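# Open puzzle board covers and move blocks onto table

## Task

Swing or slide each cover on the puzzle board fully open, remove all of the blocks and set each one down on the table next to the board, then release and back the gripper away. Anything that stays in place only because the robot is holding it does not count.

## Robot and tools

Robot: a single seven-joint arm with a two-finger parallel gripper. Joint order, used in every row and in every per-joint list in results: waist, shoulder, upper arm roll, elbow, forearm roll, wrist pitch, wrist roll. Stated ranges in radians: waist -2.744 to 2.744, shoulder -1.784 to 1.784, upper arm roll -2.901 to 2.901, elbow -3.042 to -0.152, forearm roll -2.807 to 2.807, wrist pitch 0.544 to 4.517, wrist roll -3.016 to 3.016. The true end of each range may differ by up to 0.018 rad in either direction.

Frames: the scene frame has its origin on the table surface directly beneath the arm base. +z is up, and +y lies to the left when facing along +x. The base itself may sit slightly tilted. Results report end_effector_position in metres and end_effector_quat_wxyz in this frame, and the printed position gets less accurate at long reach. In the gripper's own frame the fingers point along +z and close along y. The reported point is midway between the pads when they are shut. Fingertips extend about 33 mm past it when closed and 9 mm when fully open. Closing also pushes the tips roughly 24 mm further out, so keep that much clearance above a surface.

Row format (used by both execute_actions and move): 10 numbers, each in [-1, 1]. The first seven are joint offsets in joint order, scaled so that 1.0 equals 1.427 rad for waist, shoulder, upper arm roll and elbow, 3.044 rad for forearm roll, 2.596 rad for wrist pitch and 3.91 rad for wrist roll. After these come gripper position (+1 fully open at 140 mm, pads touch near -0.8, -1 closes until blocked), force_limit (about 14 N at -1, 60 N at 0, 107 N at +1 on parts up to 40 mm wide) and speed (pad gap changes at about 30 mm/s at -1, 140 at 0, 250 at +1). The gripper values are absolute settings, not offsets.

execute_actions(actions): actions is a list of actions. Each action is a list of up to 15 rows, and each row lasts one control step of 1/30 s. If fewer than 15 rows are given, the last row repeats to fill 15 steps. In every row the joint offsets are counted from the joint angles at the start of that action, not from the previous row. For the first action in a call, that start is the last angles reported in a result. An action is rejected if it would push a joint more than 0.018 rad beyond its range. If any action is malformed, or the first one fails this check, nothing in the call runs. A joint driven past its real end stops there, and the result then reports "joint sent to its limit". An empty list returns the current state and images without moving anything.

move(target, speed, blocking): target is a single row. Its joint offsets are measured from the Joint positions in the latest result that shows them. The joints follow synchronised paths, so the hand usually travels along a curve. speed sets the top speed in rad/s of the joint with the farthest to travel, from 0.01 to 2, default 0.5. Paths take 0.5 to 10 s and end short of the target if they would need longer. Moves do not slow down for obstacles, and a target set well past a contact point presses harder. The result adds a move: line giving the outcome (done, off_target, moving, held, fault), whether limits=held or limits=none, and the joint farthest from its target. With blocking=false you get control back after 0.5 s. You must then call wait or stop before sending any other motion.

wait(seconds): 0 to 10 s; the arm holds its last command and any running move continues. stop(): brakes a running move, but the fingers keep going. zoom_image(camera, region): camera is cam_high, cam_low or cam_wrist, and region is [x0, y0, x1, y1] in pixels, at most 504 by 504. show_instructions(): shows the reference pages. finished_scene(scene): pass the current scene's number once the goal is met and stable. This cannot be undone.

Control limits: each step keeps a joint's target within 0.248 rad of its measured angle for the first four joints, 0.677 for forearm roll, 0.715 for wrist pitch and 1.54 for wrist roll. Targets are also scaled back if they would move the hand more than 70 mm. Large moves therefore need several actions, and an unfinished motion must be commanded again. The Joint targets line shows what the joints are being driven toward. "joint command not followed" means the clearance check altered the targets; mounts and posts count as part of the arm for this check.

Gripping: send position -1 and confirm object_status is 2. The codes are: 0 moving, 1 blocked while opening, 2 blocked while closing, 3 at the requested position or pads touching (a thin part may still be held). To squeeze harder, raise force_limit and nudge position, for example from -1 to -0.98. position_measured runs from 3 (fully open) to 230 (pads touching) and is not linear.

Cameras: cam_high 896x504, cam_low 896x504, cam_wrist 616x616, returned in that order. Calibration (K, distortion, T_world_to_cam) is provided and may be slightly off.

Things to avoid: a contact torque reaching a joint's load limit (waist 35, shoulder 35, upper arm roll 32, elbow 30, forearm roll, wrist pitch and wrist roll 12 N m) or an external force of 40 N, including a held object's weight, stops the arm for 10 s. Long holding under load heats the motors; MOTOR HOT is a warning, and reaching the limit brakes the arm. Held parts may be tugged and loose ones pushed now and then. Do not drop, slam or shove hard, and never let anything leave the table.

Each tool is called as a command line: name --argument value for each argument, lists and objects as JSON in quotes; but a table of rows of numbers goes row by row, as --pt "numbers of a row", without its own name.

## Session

execute_actions --actions '[]'

Scene clock: 0.00 s.
end_effector_position=(+0.6284, -0.3023, +0.2252) position_measured=3 object_status=3 end_effector_quat_wxyz=(+0.334, -0.108, +0.864, +0.361)
Joint names: [waist, shoulder, upper arm roll, elbow, forearm roll, wrist pitch, wrist roll]
Joint positions: [-0.88   0.692 -0.001 -1.492  1.023  1.722  0.065]
Joint velocities: [ 0.001 -0.     0.     0.     0.002  0.001  0.   ]
Joint targets: [-0.880 0.692 -0.001 -1.492 1.023 1.722 0.065]
camera_calibration (this result's frames):
cam_wrist: T_world_to_cam=[[-0.42984, 0.731585, 0.52917, 0.376614], [0.47967, -0.311505, 0.820293, -0.581329], [0.764953, 0.606422, -0.217022, -0.0647701], [0, 0, 0, 1]] pos_world=[0.490276, -0.417334, 0.263511]

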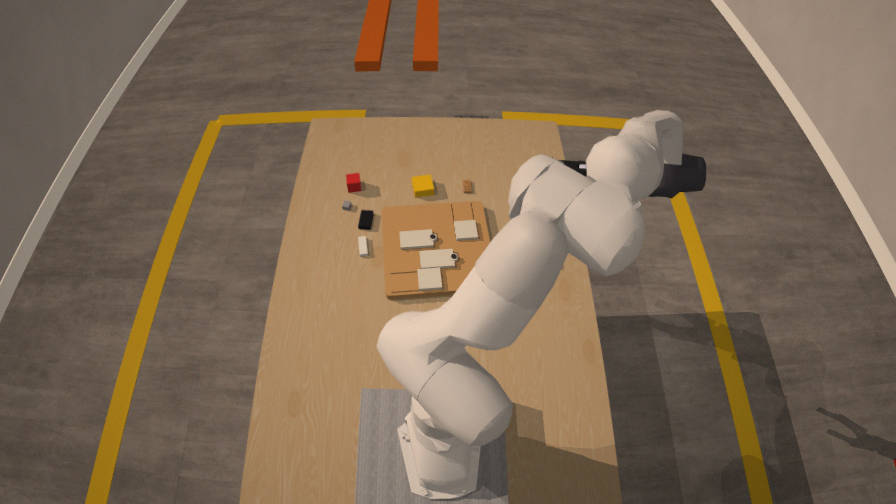

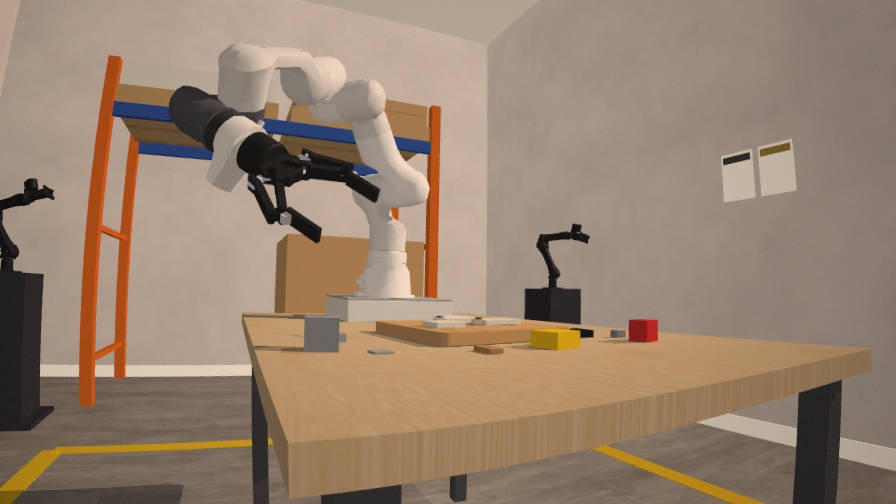

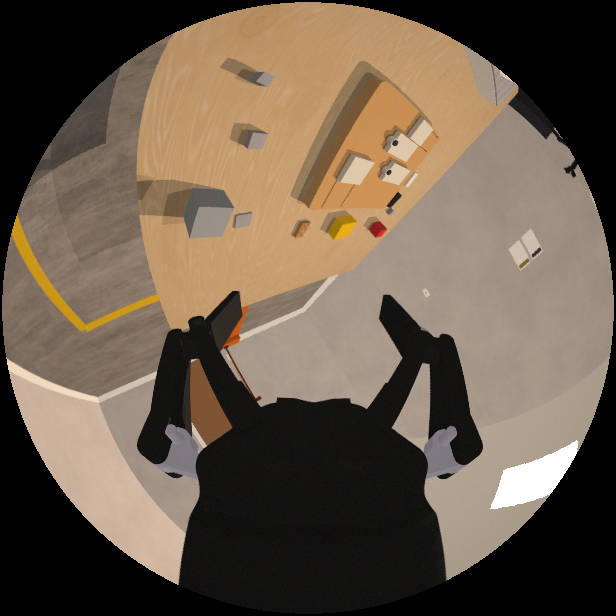

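zoom_image --camera "cam_high" --region '[370, 190, 510, 310]'

zoom_image --camera "cam_low" --region '[360, 290, 600, 370]'

Region (370, 190, 510, 310) of cam_high's 896x504 image, scaled by 3.600, with more detail than that image has; it fills the top 432 rows of this view, and the rest is white.

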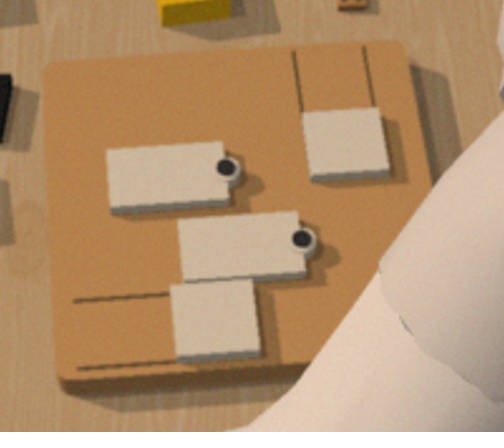

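Region (360, 290, 600, 370) of cam_low's 896x504 image, scaled by 2.100, with more detail than that image has.

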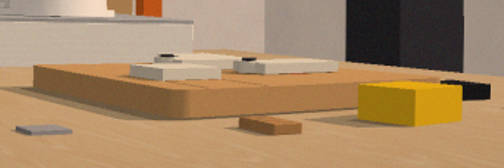

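move --target '[0.4797,-0.4106,0,-0.5732,-0.3338,0.2735,-0.078,1,-0.2,0]' --speed 0.8

Scene clock: 122.47 s.
end_effector_position=(+0.5202, -0.0739, +0.1499) position_measured=3 object_status=3 end_effector_quat_wxyz=(-0.001, +0.735, -0.678, -0.000)
Joint names: [waist, shoulder, upper arm roll, elbow, forearm roll, wrist pitch, wrist roll]
Joint positions: [-0.198  0.109  0.001 -2.307  0.012  2.428 -0.234]
Joint velocities: [ 0.001 -0.001  0.001 -0.001  0.001 -0.    -0.006]
Joint targets: [-0.196 0.106 -0.001 -2.310 0.007 2.432 -0.240]
move: done; limits=none; farthest joint: the wrist roll, 0.006 radians from its target (0.305 radians at the start)
camera_calibration (this result's frames):
cam_wrist: T_world_to_cam=[[-0.995001, -0.0975034, -0.0215913, 0.518179], [-0.0979154, 0.909981, 0.402923, 0.05681], [-0.0196387, 0.403022, -0.914979, 0.360914], [0, 0, 0, 1]] pos_world=[0.52824, -0.146628, 0.318527]

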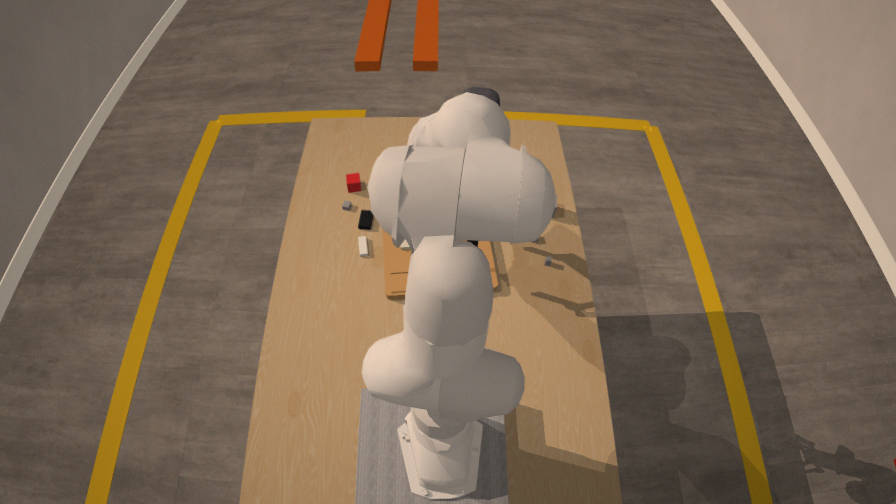

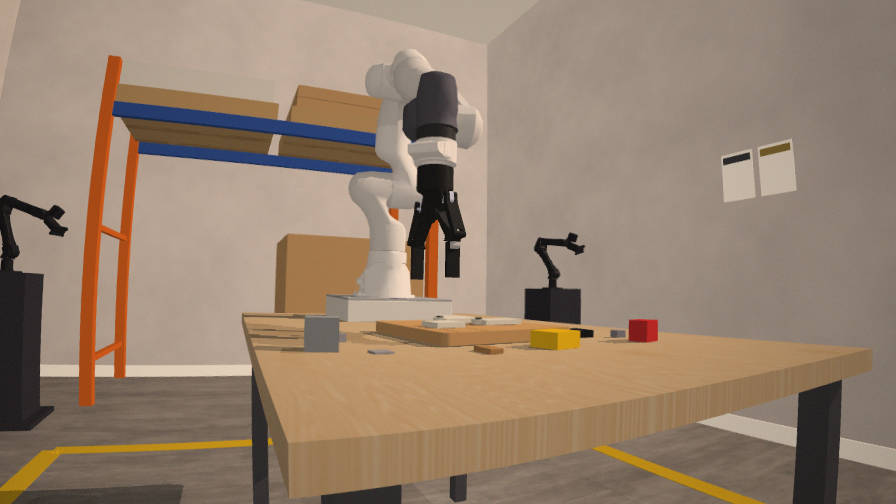

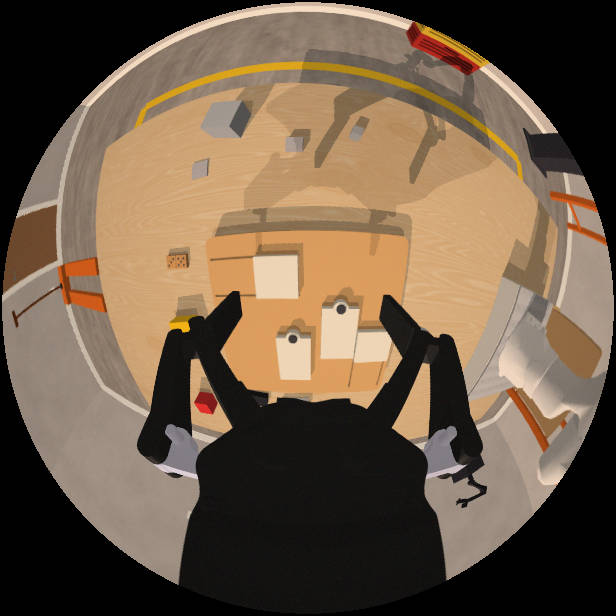

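zoom_image --camera "cam_wrist" --region '[200, 220, 326, 346]'

zoom_image --camera "cam_wrist" --region '[270, 280, 396, 406]'

zoom_image --camera "cam_wrist" --region '[300, 220, 426, 346]'

Region (200, 220, 326, 346) of cam_wrist's 616x616 image, scaled by 4.000, with more detail than that image has.

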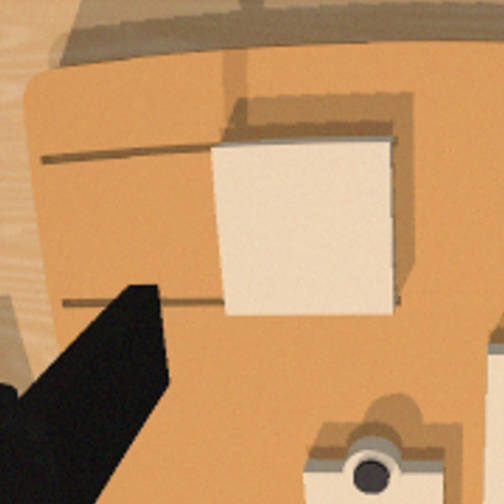

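Region (270, 280, 396, 406) of cam_wrist's 616x616 image, scaled by 4.000, with more detail than that image has.

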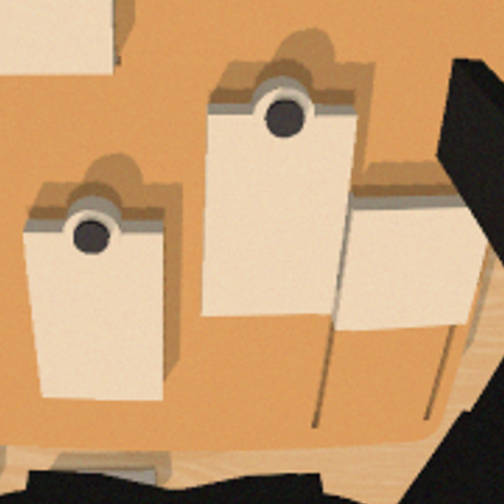

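Region (300, 220, 426, 346) of cam_wrist's 616x616 image, scaled by 4.000, with more detail than that image has.

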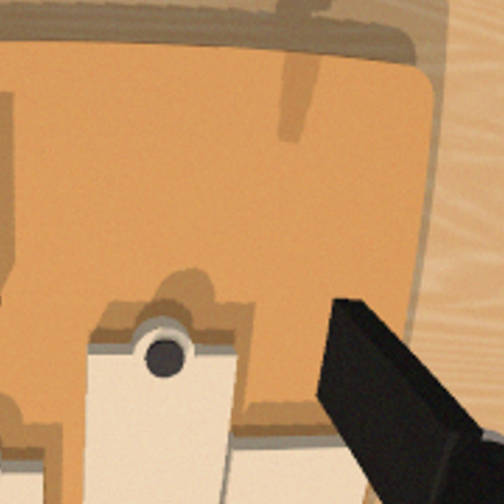

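move --target '[0,0.1027,0,0,0,0.0555,0,-1,-0.2,1]' --speed 0.3

zoom_image --camera "cam_low" --region '[380, 280, 500, 350]'

zoom_image --camera "cam_wrist" --region '[230, 240, 356, 340]'

Scene clock: 222.37 s.
end_effector_position=(+0.5234, -0.0753, +0.0859) position_measured=232 object_status=3 end_effector_quat_wxyz=(+0.001, +0.735, -0.678, -0.003)
Joint names: [waist, shoulder, upper arm roll, elbow, forearm roll, wrist pitch, wrist roll]
Joint positions: [-0.198  0.254  0.001 -2.308  0.011  2.567 -0.236]
Joint velocities: [-0.001  0.     0.002  0.     0.002  0.004  0.   ]
Joint targets: [-0.198 0.255 0.001 -2.307 0.012 2.572 -0.234]
move: done; limits=none; farthest joint: the wrist pitch, 0.005 radians from its target (0.144 radians at the start)
camera_calibration (this result's frames):
cam_wrist: T_world_to_cam=[[-0.995038, -0.0982647, -0.0155931, 0.519277], [-0.0961895, 0.910043, 0.403199, 0.0832295], [-0.0254298, 0.402698, -0.914979, 0.305977], [0, 0, 0, 1]] pos_world=[0.532487, -0.147932, 0.254502]

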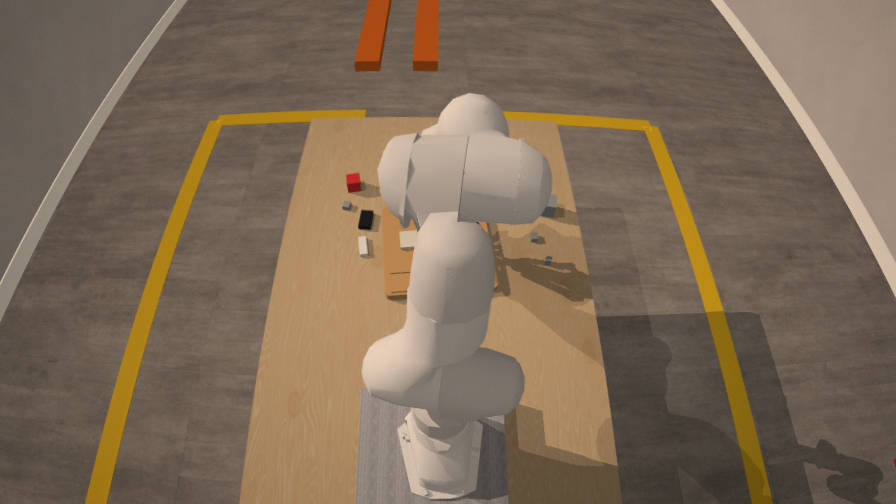

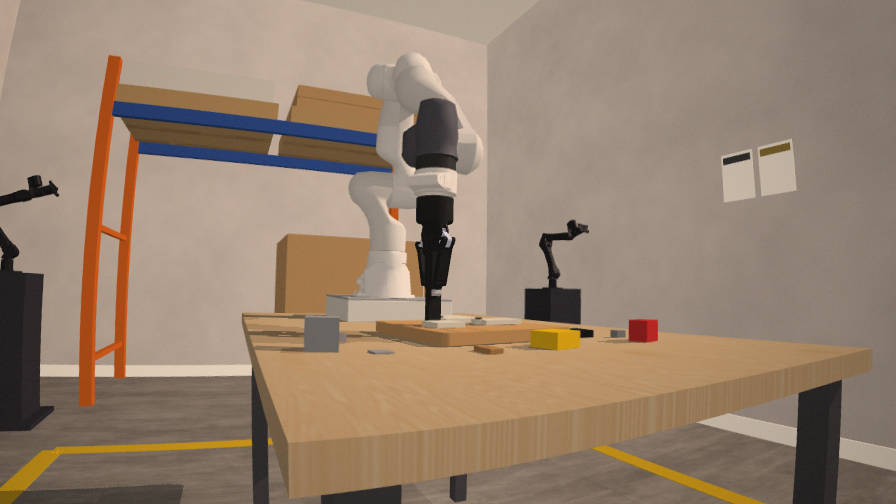

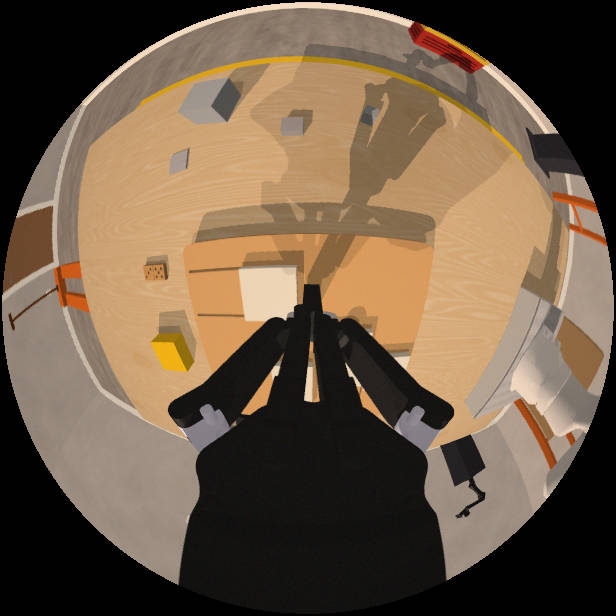

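Region (380, 280, 500, 350) of cam_low's 896x504 image, scaled by 4.200, with more detail than that image has; it fills the top 294 rows of this view, and the rest is white.

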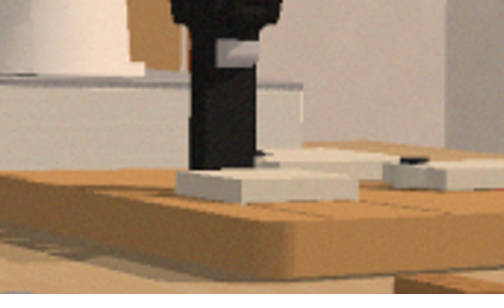

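Region (230, 240, 356, 340) of cam_wrist's 616x616 image, scaled by 4.000, with more detail than that image has; it fills the top 400 rows of this view, and the rest is white.

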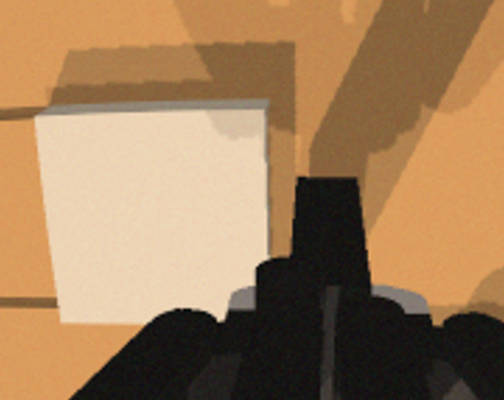

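move --target '[0.0252,0.0943,0,0.1413,0,0.0015,0,-1,-0.2,0]' --speed 0.25

zoom_image --camera "cam_wrist" --region '[230, 230, 398, 340]'

Scene clock: 256.37 s.
end_effector_position=(+0.5967, -0.0668, +0.0862) position_measured=232 object_status=3 end_effector_quat_wxyz=(-0.016, +0.746, -0.666, +0.021)
Joint names: [waist, shoulder, upper arm roll, elbow, forearm roll, wrist pitch, wrist roll]
Joint positions: [-0.166  0.385  0.001 -2.112  0.011  2.562 -0.236]
Joint velocities: [-0.002 -0.    -0.     0.002 -0.    -0.004 -0.001]
Joint targets: [-0.162 0.389 0.001 -2.106 0.011 2.571 -0.236]
move: done; limits=none; farthest joint: the wrist pitch, 0.009 radians from its target (0.003 radians at the start)
camera_calibration (this result's frames):
cam_wrist: T_world_to_cam=[[-0.988773, -0.130358, -0.0730388, 0.592217], [-0.148607, 0.908963, 0.389489, 0.11482], [0.0156164, 0.395971, -0.91813, 0.279992], [0, 0, 0, 1]] pos_world=[0.598259, -0.138035, 0.255603]

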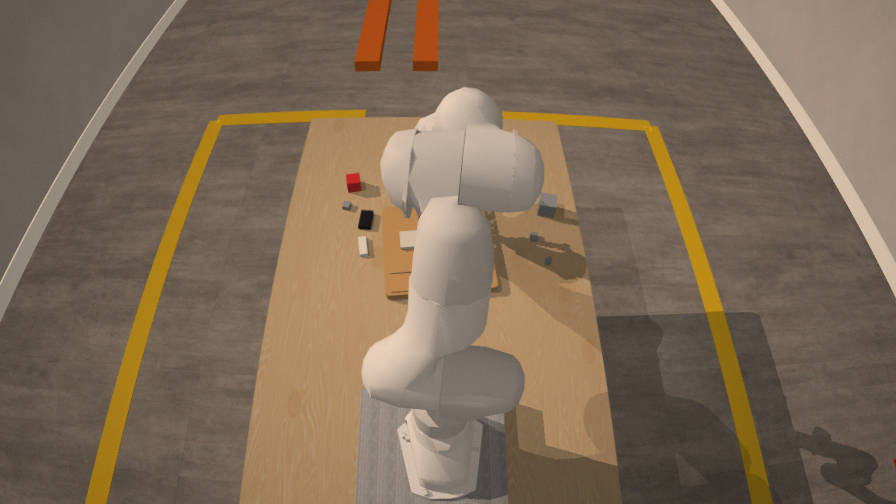

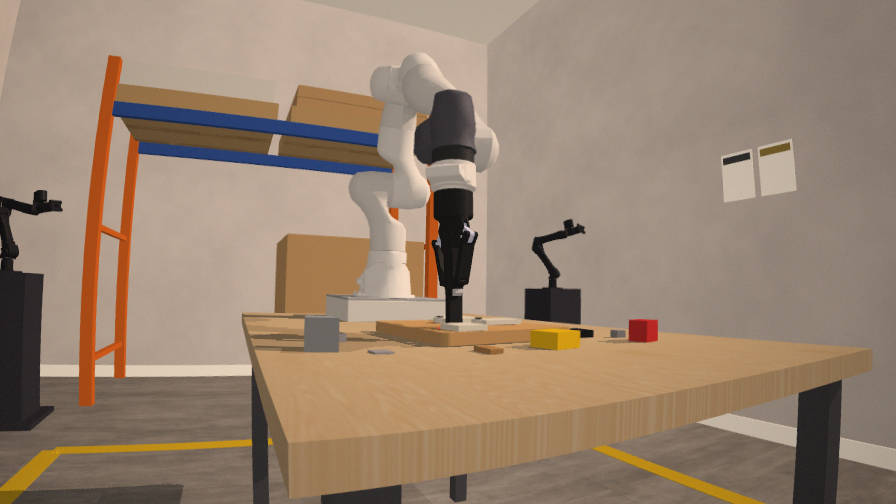

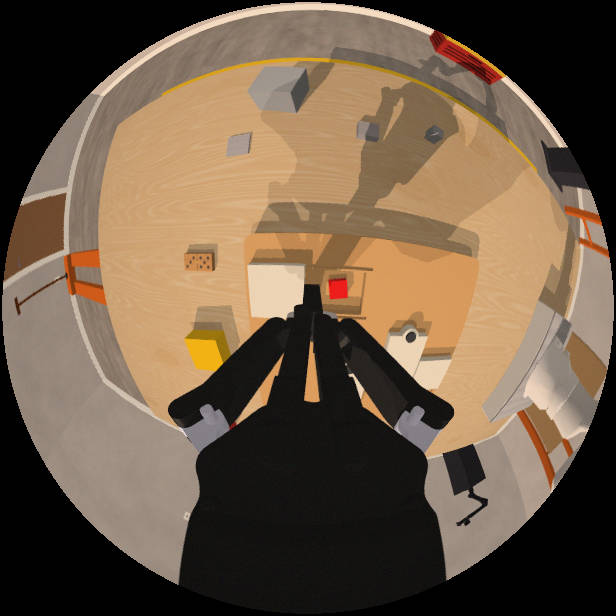

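Region (230, 230, 398, 340) of cam_wrist's 616x616 image, scaled by 3.000, with more detail than that image has; it fills the top 330 rows of this view, and the rest is white.

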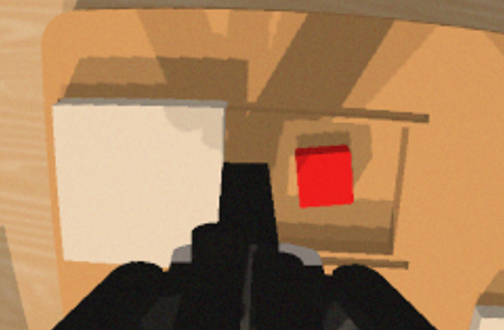

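zoom_image --camera "cam_wrist" --region '[296, 256, 380, 326]'

Region (296, 256, 380, 326) of cam_wrist's 616x616 image, scaled by 6.000, with more detail than that image has.

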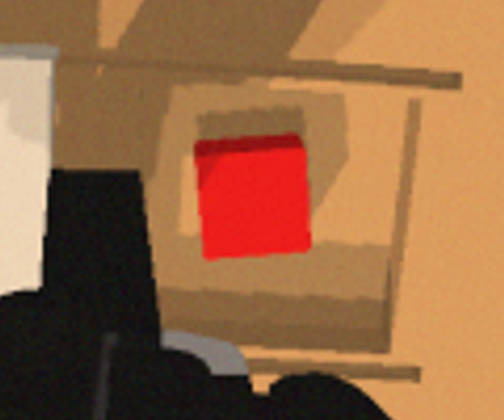

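execute_actions --actions '[[[-0.0023,-0.0031,0,-0.002,0,-0.005,0,-1,-0.2,-0.3],[-0.0029,-0.005,0,-0.0038,0,-0.0081,0,-1,-0.2,-0.3],[-0.0037,-0.0072,0,-0.0062,0,-0.0112,0,-1,-0.2,-0.3],[-0.0046,-0.0096,0,-0.0089,0,-0.0142,0,-1,-0.2,-0.3],[-0.0055,-0.0121,0,-0.012,0,-0.0169,0,-1,-0.2,-0.3],[-0.0064,-0.0146,0,-0.0152,0,-0.0193,0,-0.486,-0.2,-0.3],[-0.0073,-0.017,0,-0.0183,0,-0.0214,0,-0.486,-0.2,-0.3],[-0.0081,-0.0192,0,-0.0214,0,-0.0229,0,-0.486,-0.2,-0.3],[-0.0087,-0.0209,0,-0.0241,0,-0.0238,0,-0.486,-0.2,-0.3],[-0.0092,-0.0221,0,-0.0263,0,-0.024,0,-0.486,-0.2,-0.3],[-0.0094,-0.0226,0,-0.0277,0,-0.0234,0,-0.486,-0.2,-0.3],[-0.0094,-0.0227,0,-0.0284,0,-0.0219,0,-0.486,-0.2,-0.3],[-0.0094,-0.0227,0,-0.0285,0,-0.0195,0,-0.486,-0.2,-0.3]]]'

Scene clock: 301.13 s.
end_effector_position=(+0.5695, -0.0699, +0.0844) position_measured=190 object_status=0 end_effector_quat_wxyz=(-0.000, +0.742, -0.670, -0.001)
Joint names: [waist, shoulder, upper arm roll, elbow, forearm roll, wrist pitch, wrist roll]
Joint positions: [-0.177  0.356  0.001 -2.149  0.011  2.516 -0.236]
Joint velocities: [ 0.    -0.005  0.    -0.02  -0.001 -0.003 -0.   ]
Joint targets: [-0.180 0.353 0.001 -2.153 0.011 2.512 -0.236]
camera_calibration (this result's frames):
cam_wrist: T_world_to_cam=[[-0.992662, -0.119126, -0.0207521, 0.563295], [-0.117358, 0.907785, 0.402683, 0.0953159], [-0.0291316, 0.402164, -0.915104, 0.305668], [0, 0, 0, 1]] pos_world=[0.579253, -0.142352, 0.253026]

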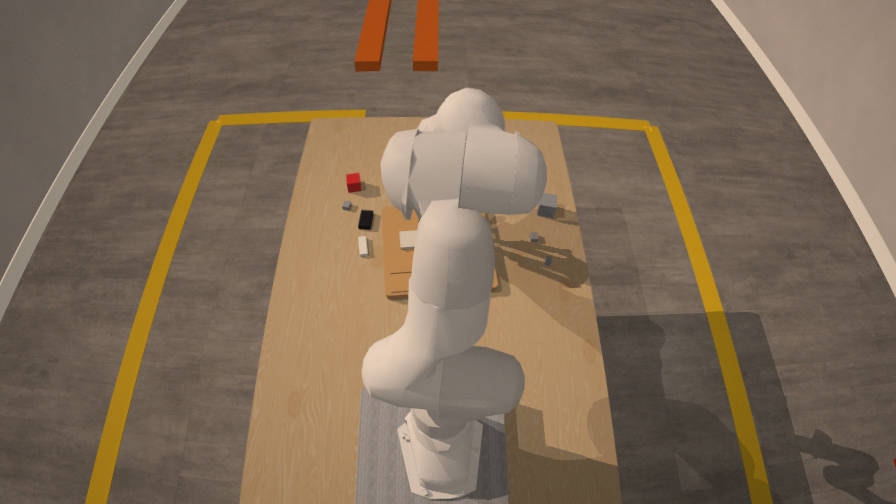

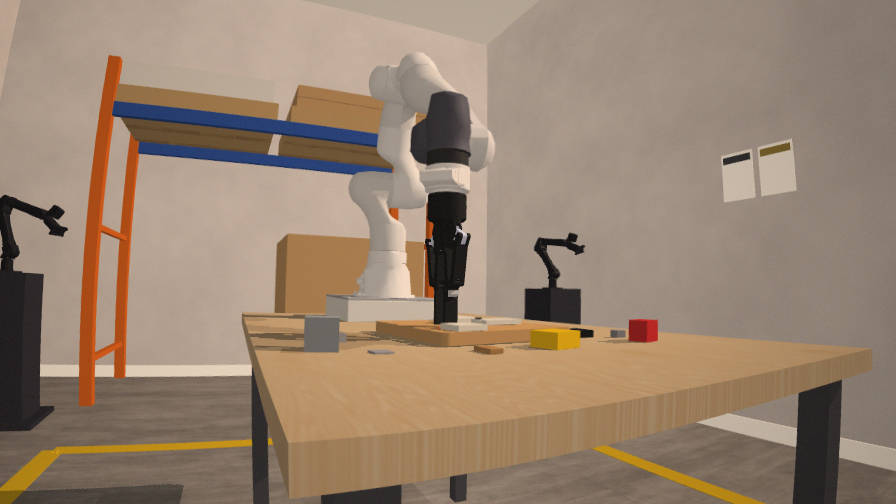

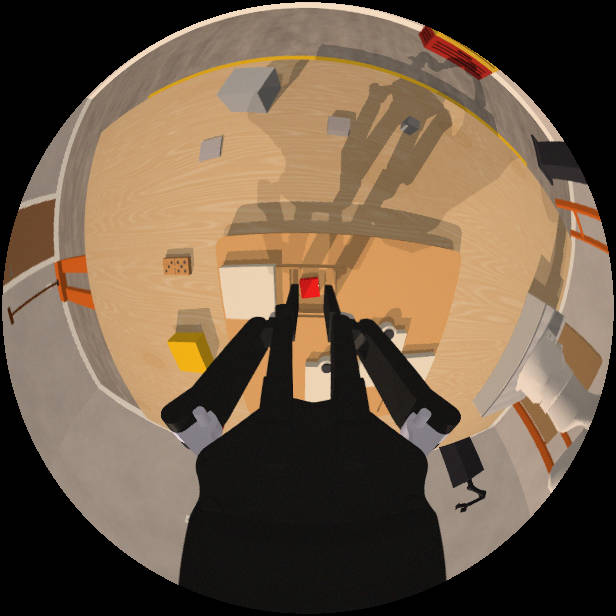

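execute_actions --actions '[]'

zoom_image --camera "cam_wrist" --region '[280, 260, 343, 323]'

Scene clock: 303.47 s.
end_effector_position=(+0.5688, -0.0699, +0.0843) position_measured=190 object_status=3 end_effector_quat_wxyz=(-0.000, +0.742, -0.670, -0.001)
Joint names: [waist, shoulder, upper arm roll, elbow, forearm roll, wrist pitch, wrist roll]
Joint positions: [-0.177  0.355  0.001 -2.15   0.011  2.515 -0.236]
Joint velocities: [ 0.001  0.     0.     0.001  0.001  0.001 -0.   ]
Joint targets: [-0.180 0.353 0.001 -2.153 0.011 2.512 -0.236]
camera_calibration (this result's frames):
cam_wrist: T_world_to_cam=[[-0.992699, -0.11897, -0.0198824, 0.562598], [-0.116859, 0.907758, 0.40289, 0.0949673], [-0.0298832, 0.402271, -0.915033, 0.306019], [0, 0, 0, 1]] pos_world=[0.578733, -0.142378, 0.252941]

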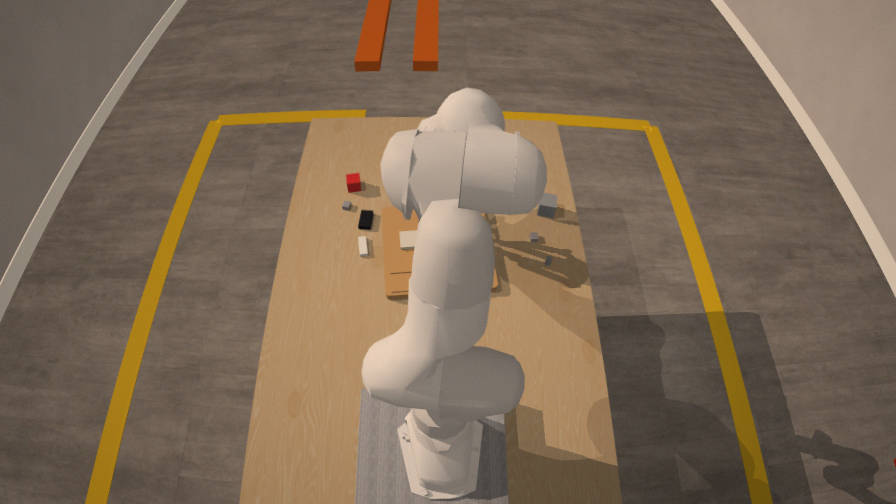

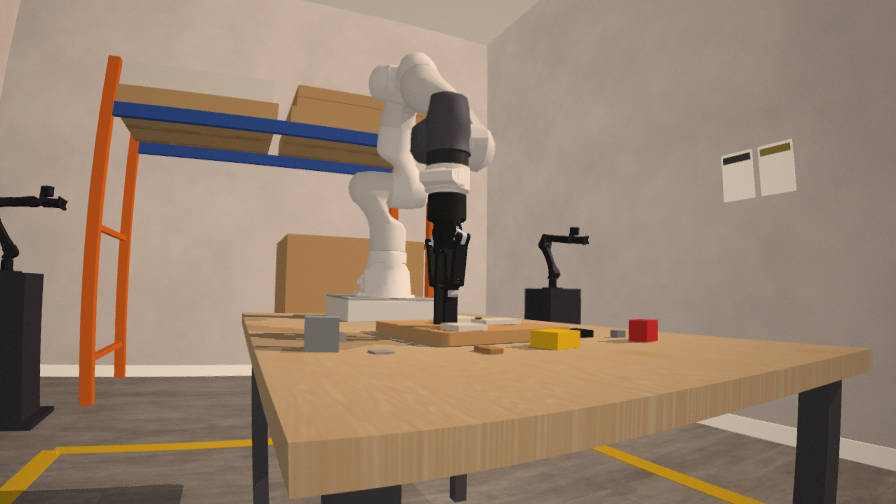

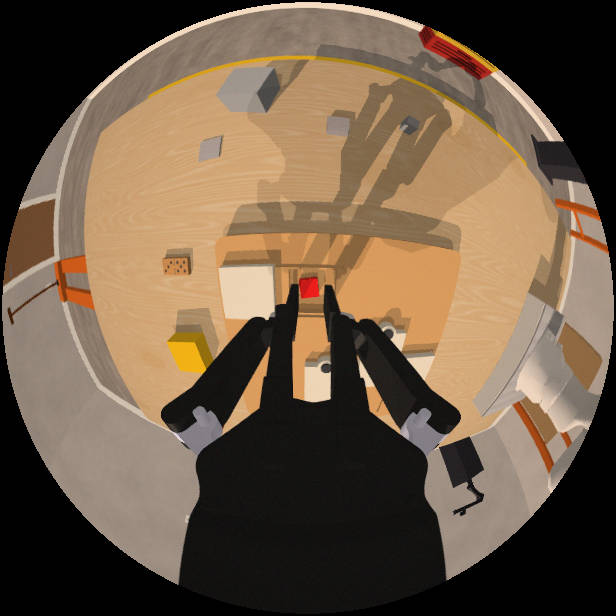

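Region (280, 260, 343, 323) of cam_wrist's 616x616 image, scaled by 8.000, with more detail than that image has.

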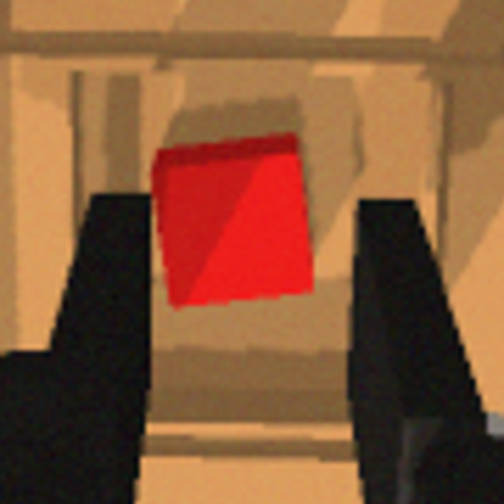

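execute_actions --actions '[[[0,0.0017,0,0,0,0.004,0,-0.486,-0.2,-0.3],[0,0.0017,0,0,0,0.0048,0,-0.486,-0.2,-0.3],[0,0.0024,0,0,0,0.0052,0,-0.486,-0.2,-0.3],[0,0.0031,0,0,0,0.0054,0,-0.486,-0.2,-0.3],[0,0.0038,0,0,0,0.0057,0,-0.486,-0.2,-0.3],[0,0.0045,0,0,0,0.006,0,-0.486,-0.2,-0.3],[0,0.0052,0,0,0,0.0064,0,-0.486,-0.2,-0.3],[0,0.0058,0,0,0,0.0068,0,-0.486,-0.2,-0.3],[0,0.0063,0,0,0,0.0071,0,-0.486,-0.2,-0.3],[0,0.0067,0,0,0,0.0073,0,-0.486,-0.2,-0.3],[0,0.007,0,0,0,0.0074,0,-0.486,-0.2,-0.3],[0,0.0072,0,0,0,0.0073,0,-0.486,-0.2,-0.3],[0,0.0073,0,0,0,0.007,0,-0.486,-0.2,-0.3],[0,0.0074,0,0,0,0.0067,0,-0.486,-0.2,-0.3],[0,0.0074,0,0,0,0.0064,0,-0.486,-0.2,-0.3]]]'

zoom_image --camera "cam_wrist" --region '[280, 260, 343, 323]'

Scene clock: 332.03 s.
end_effector_position=(+0.5703, -0.0702, +0.0810) position_measured=190 object_status=3 end_effector_quat_wxyz=(-0.002, +0.742, -0.670, +0.001)
Joint names: [waist, shoulder, upper arm roll, elbow, forearm roll, wrist pitch, wrist roll]
Joint positions: [-0.177  0.363  0.001 -2.15   0.011  2.528 -0.236]
Joint velocities: [-0.001  0.008 -0.001  0.     0.    -0.001 -0.002]
Joint targets: [-0.177 0.366 0.001 -2.150 0.011 2.532 -0.236]
camera_calibration (this result's frames):
cam_wrist: T_world_to_cam=[[-0.992607, -0.118873, -0.0245237, 0.564309], [-0.118671, 0.908057, 0.401683, 0.0979076], [-0.0254802, 0.401623, -0.915451, 0.300565], [0, 0, 0, 1]] pos_world=[0.579414, -0.142539, 0.249664]

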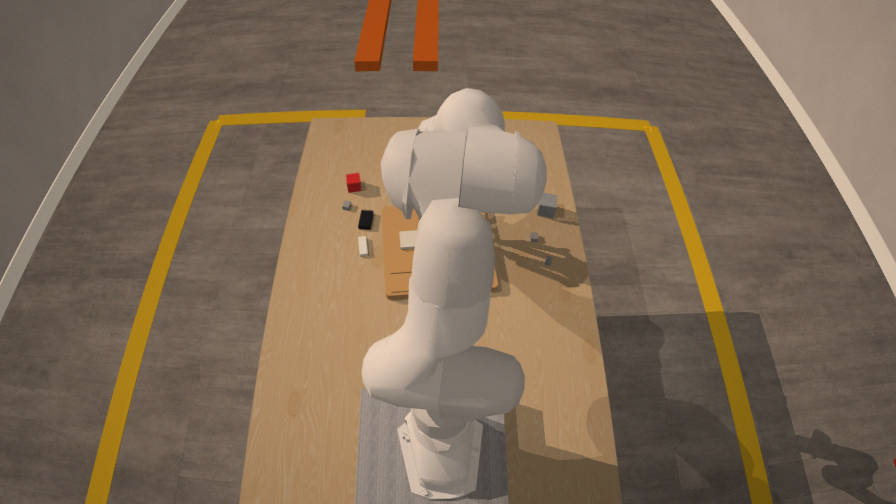

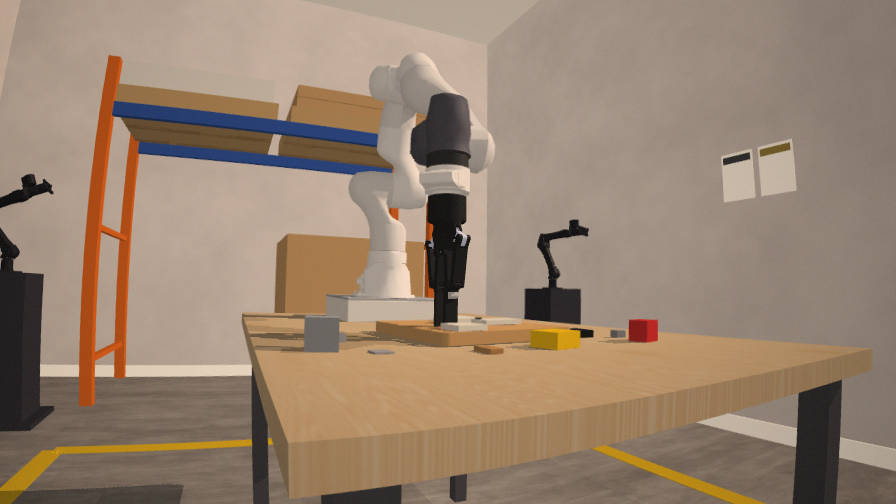

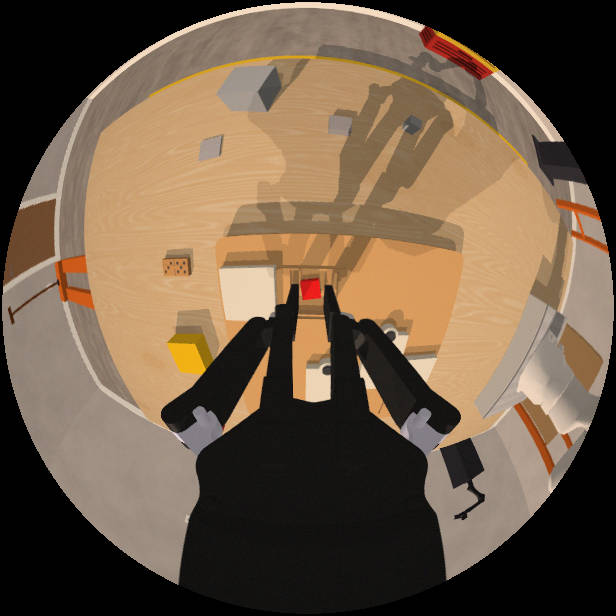

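Region (280, 260, 343, 323) of cam_wrist's 616x616 image, scaled by 8.000, with more detail than that image has.

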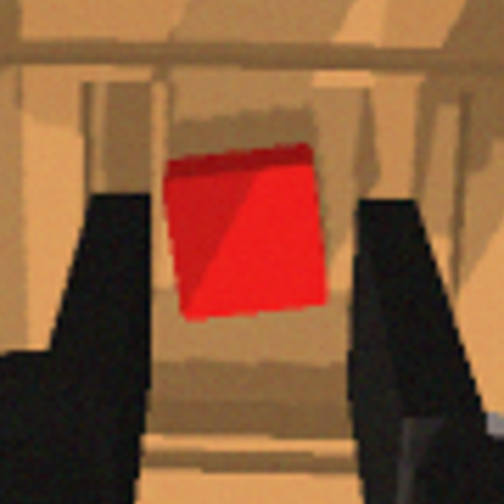

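execute_actions --actions '[[[0,0.0028,0,0,0,0.0025,0,-0.486,-0.2,-0.5],[0,0.004,0,0,0,0.0037,0,-0.486,-0.2,-0.5],[0,0.0052,0,0,0,0.0046,0,-0.486,-0.2,-0.5],[0,0.0064,0,0,0,0.0054,0,-0.486,-0.2,-0.5],[0,0.0076,0,0,0,0.0059,0,-0.486,-0.2,-0.5],[0,0.0088,0,0,0,0.0065,0,-0.486,-0.2,-0.5],[0,0.01,0,0,0,0.007,0,-0.486,-0.2,-0.5],[0,0.0112,0,0,0,0.0076,0,-0.486,-0.2,-0.5],[0,0.0124,0,0,0,0.0082,0,-0.486,-0.2,-0.5],[0,0.0136,0,0,0,0.0085,0,-0.486,-0.2,-0.5],[0,0.0145,0,0,0,0.0086,0,-0.486,-0.2,-0.5],[0,0.0151,0,0,0,0.0083,0,-0.486,-0.2,-0.5],[0,0.0151,0,0,0,0.008,0,-0.486,-0.2,-0.5],[0,0.0151,0,0,0,0.0078,0,-1,-0.2,-0.5],[0,0.0151,0,0,0,0.0078,0,-1,-0.2,-0.5]]]'

Scene clock: 350.73 s.
end_effector_position=(+0.5689, -0.0701, +0.0715) position_measured=193 object_status=0 end_effector_quat_wxyz=(-0.000, +0.742, -0.670, -0.001)
Joint names: [waist, shoulder, upper arm roll, elbow, forearm roll, wrist pitch, wrist roll]
Joint positions: [-0.177  0.382  0.001 -2.15   0.011  2.543 -0.236]
Joint velocities: [-0.     0.012 -0.001 -0.001 -0.     0.006  0.002]
Joint targets: [-0.177 0.384 0.001 -2.150 0.011 2.548 -0.236]
camera_calibration (this result's frames):
cam_wrist: T_world_to_cam=[[-0.992712, -0.118741, -0.0205971, 0.562487], [-0.11695, 0.907921, 0.402495, 0.100436], [-0.0290921, 0.40197, -0.91519, 0.293883], [0, 0, 0, 1]] pos_world=[0.578683, -0.14253, 0.240119]

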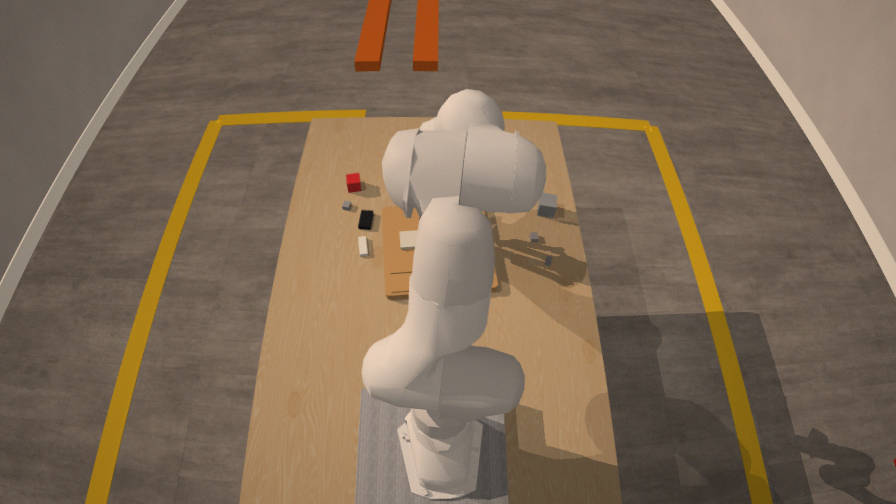

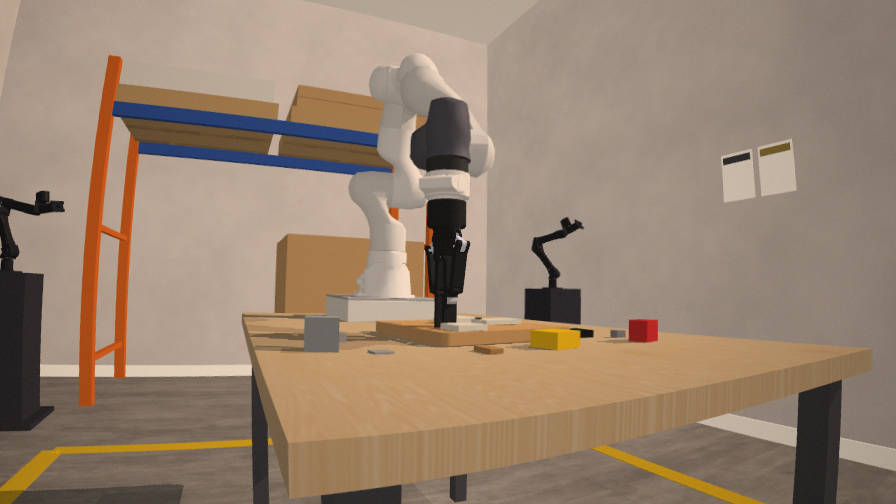

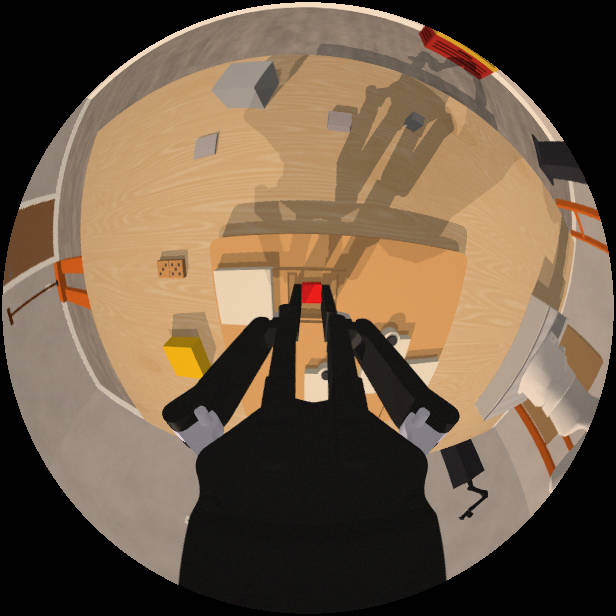

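execute_actions --actions '[]'

Scene clock: 362.50 s.
end_effector_position=(+0.5690, -0.0701, +0.0715) position_measured=206 object_status=2 end_effector_quat_wxyz=(-0.000, +0.742, -0.670, -0.000)
Joint names: [waist, shoulder, upper arm roll, elbow, forearm roll, wrist pitch, wrist roll]
Joint positions: [-0.177  0.382  0.001 -2.15   0.011  2.543 -0.236]
Joint velocities: [ 0.001  0.    -0.     0.    -0.001  0.    -0.002]
Joint targets: [-0.177 0.384 0.001 -2.150 0.011 2.548 -0.236]
camera_calibration (this result's frames):
cam_wrist: T_world_to_cam=[[-0.992704, -0.118742, -0.0209721, 0.562632], [-0.117104, 0.907942, 0.402404, 0.100531], [-0.0287407, 0.401923, -0.915222, 0.293761], [0, 0, 0, 1]] pos_world=[0.578742, -0.142538, 0.240202]

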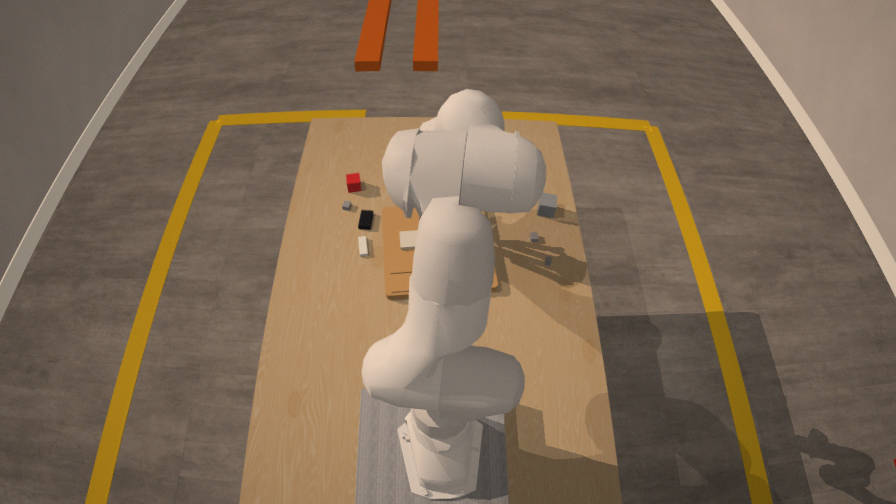

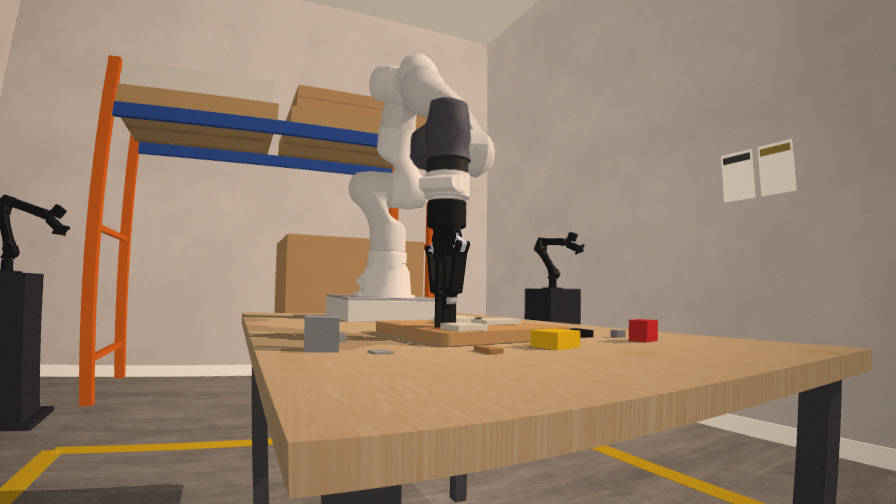

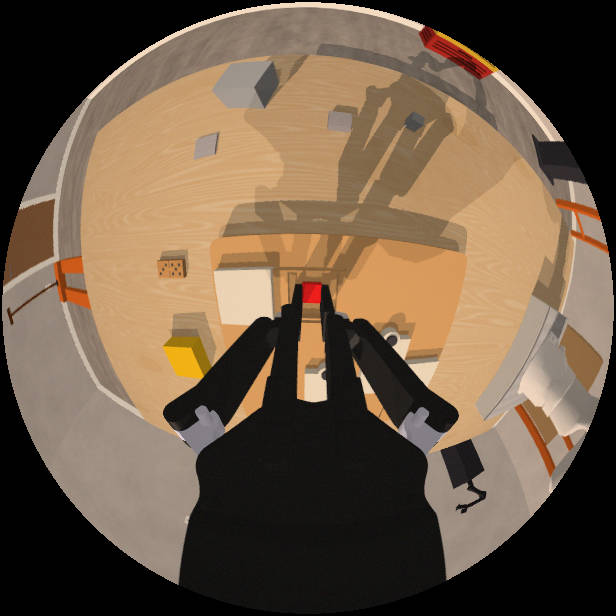

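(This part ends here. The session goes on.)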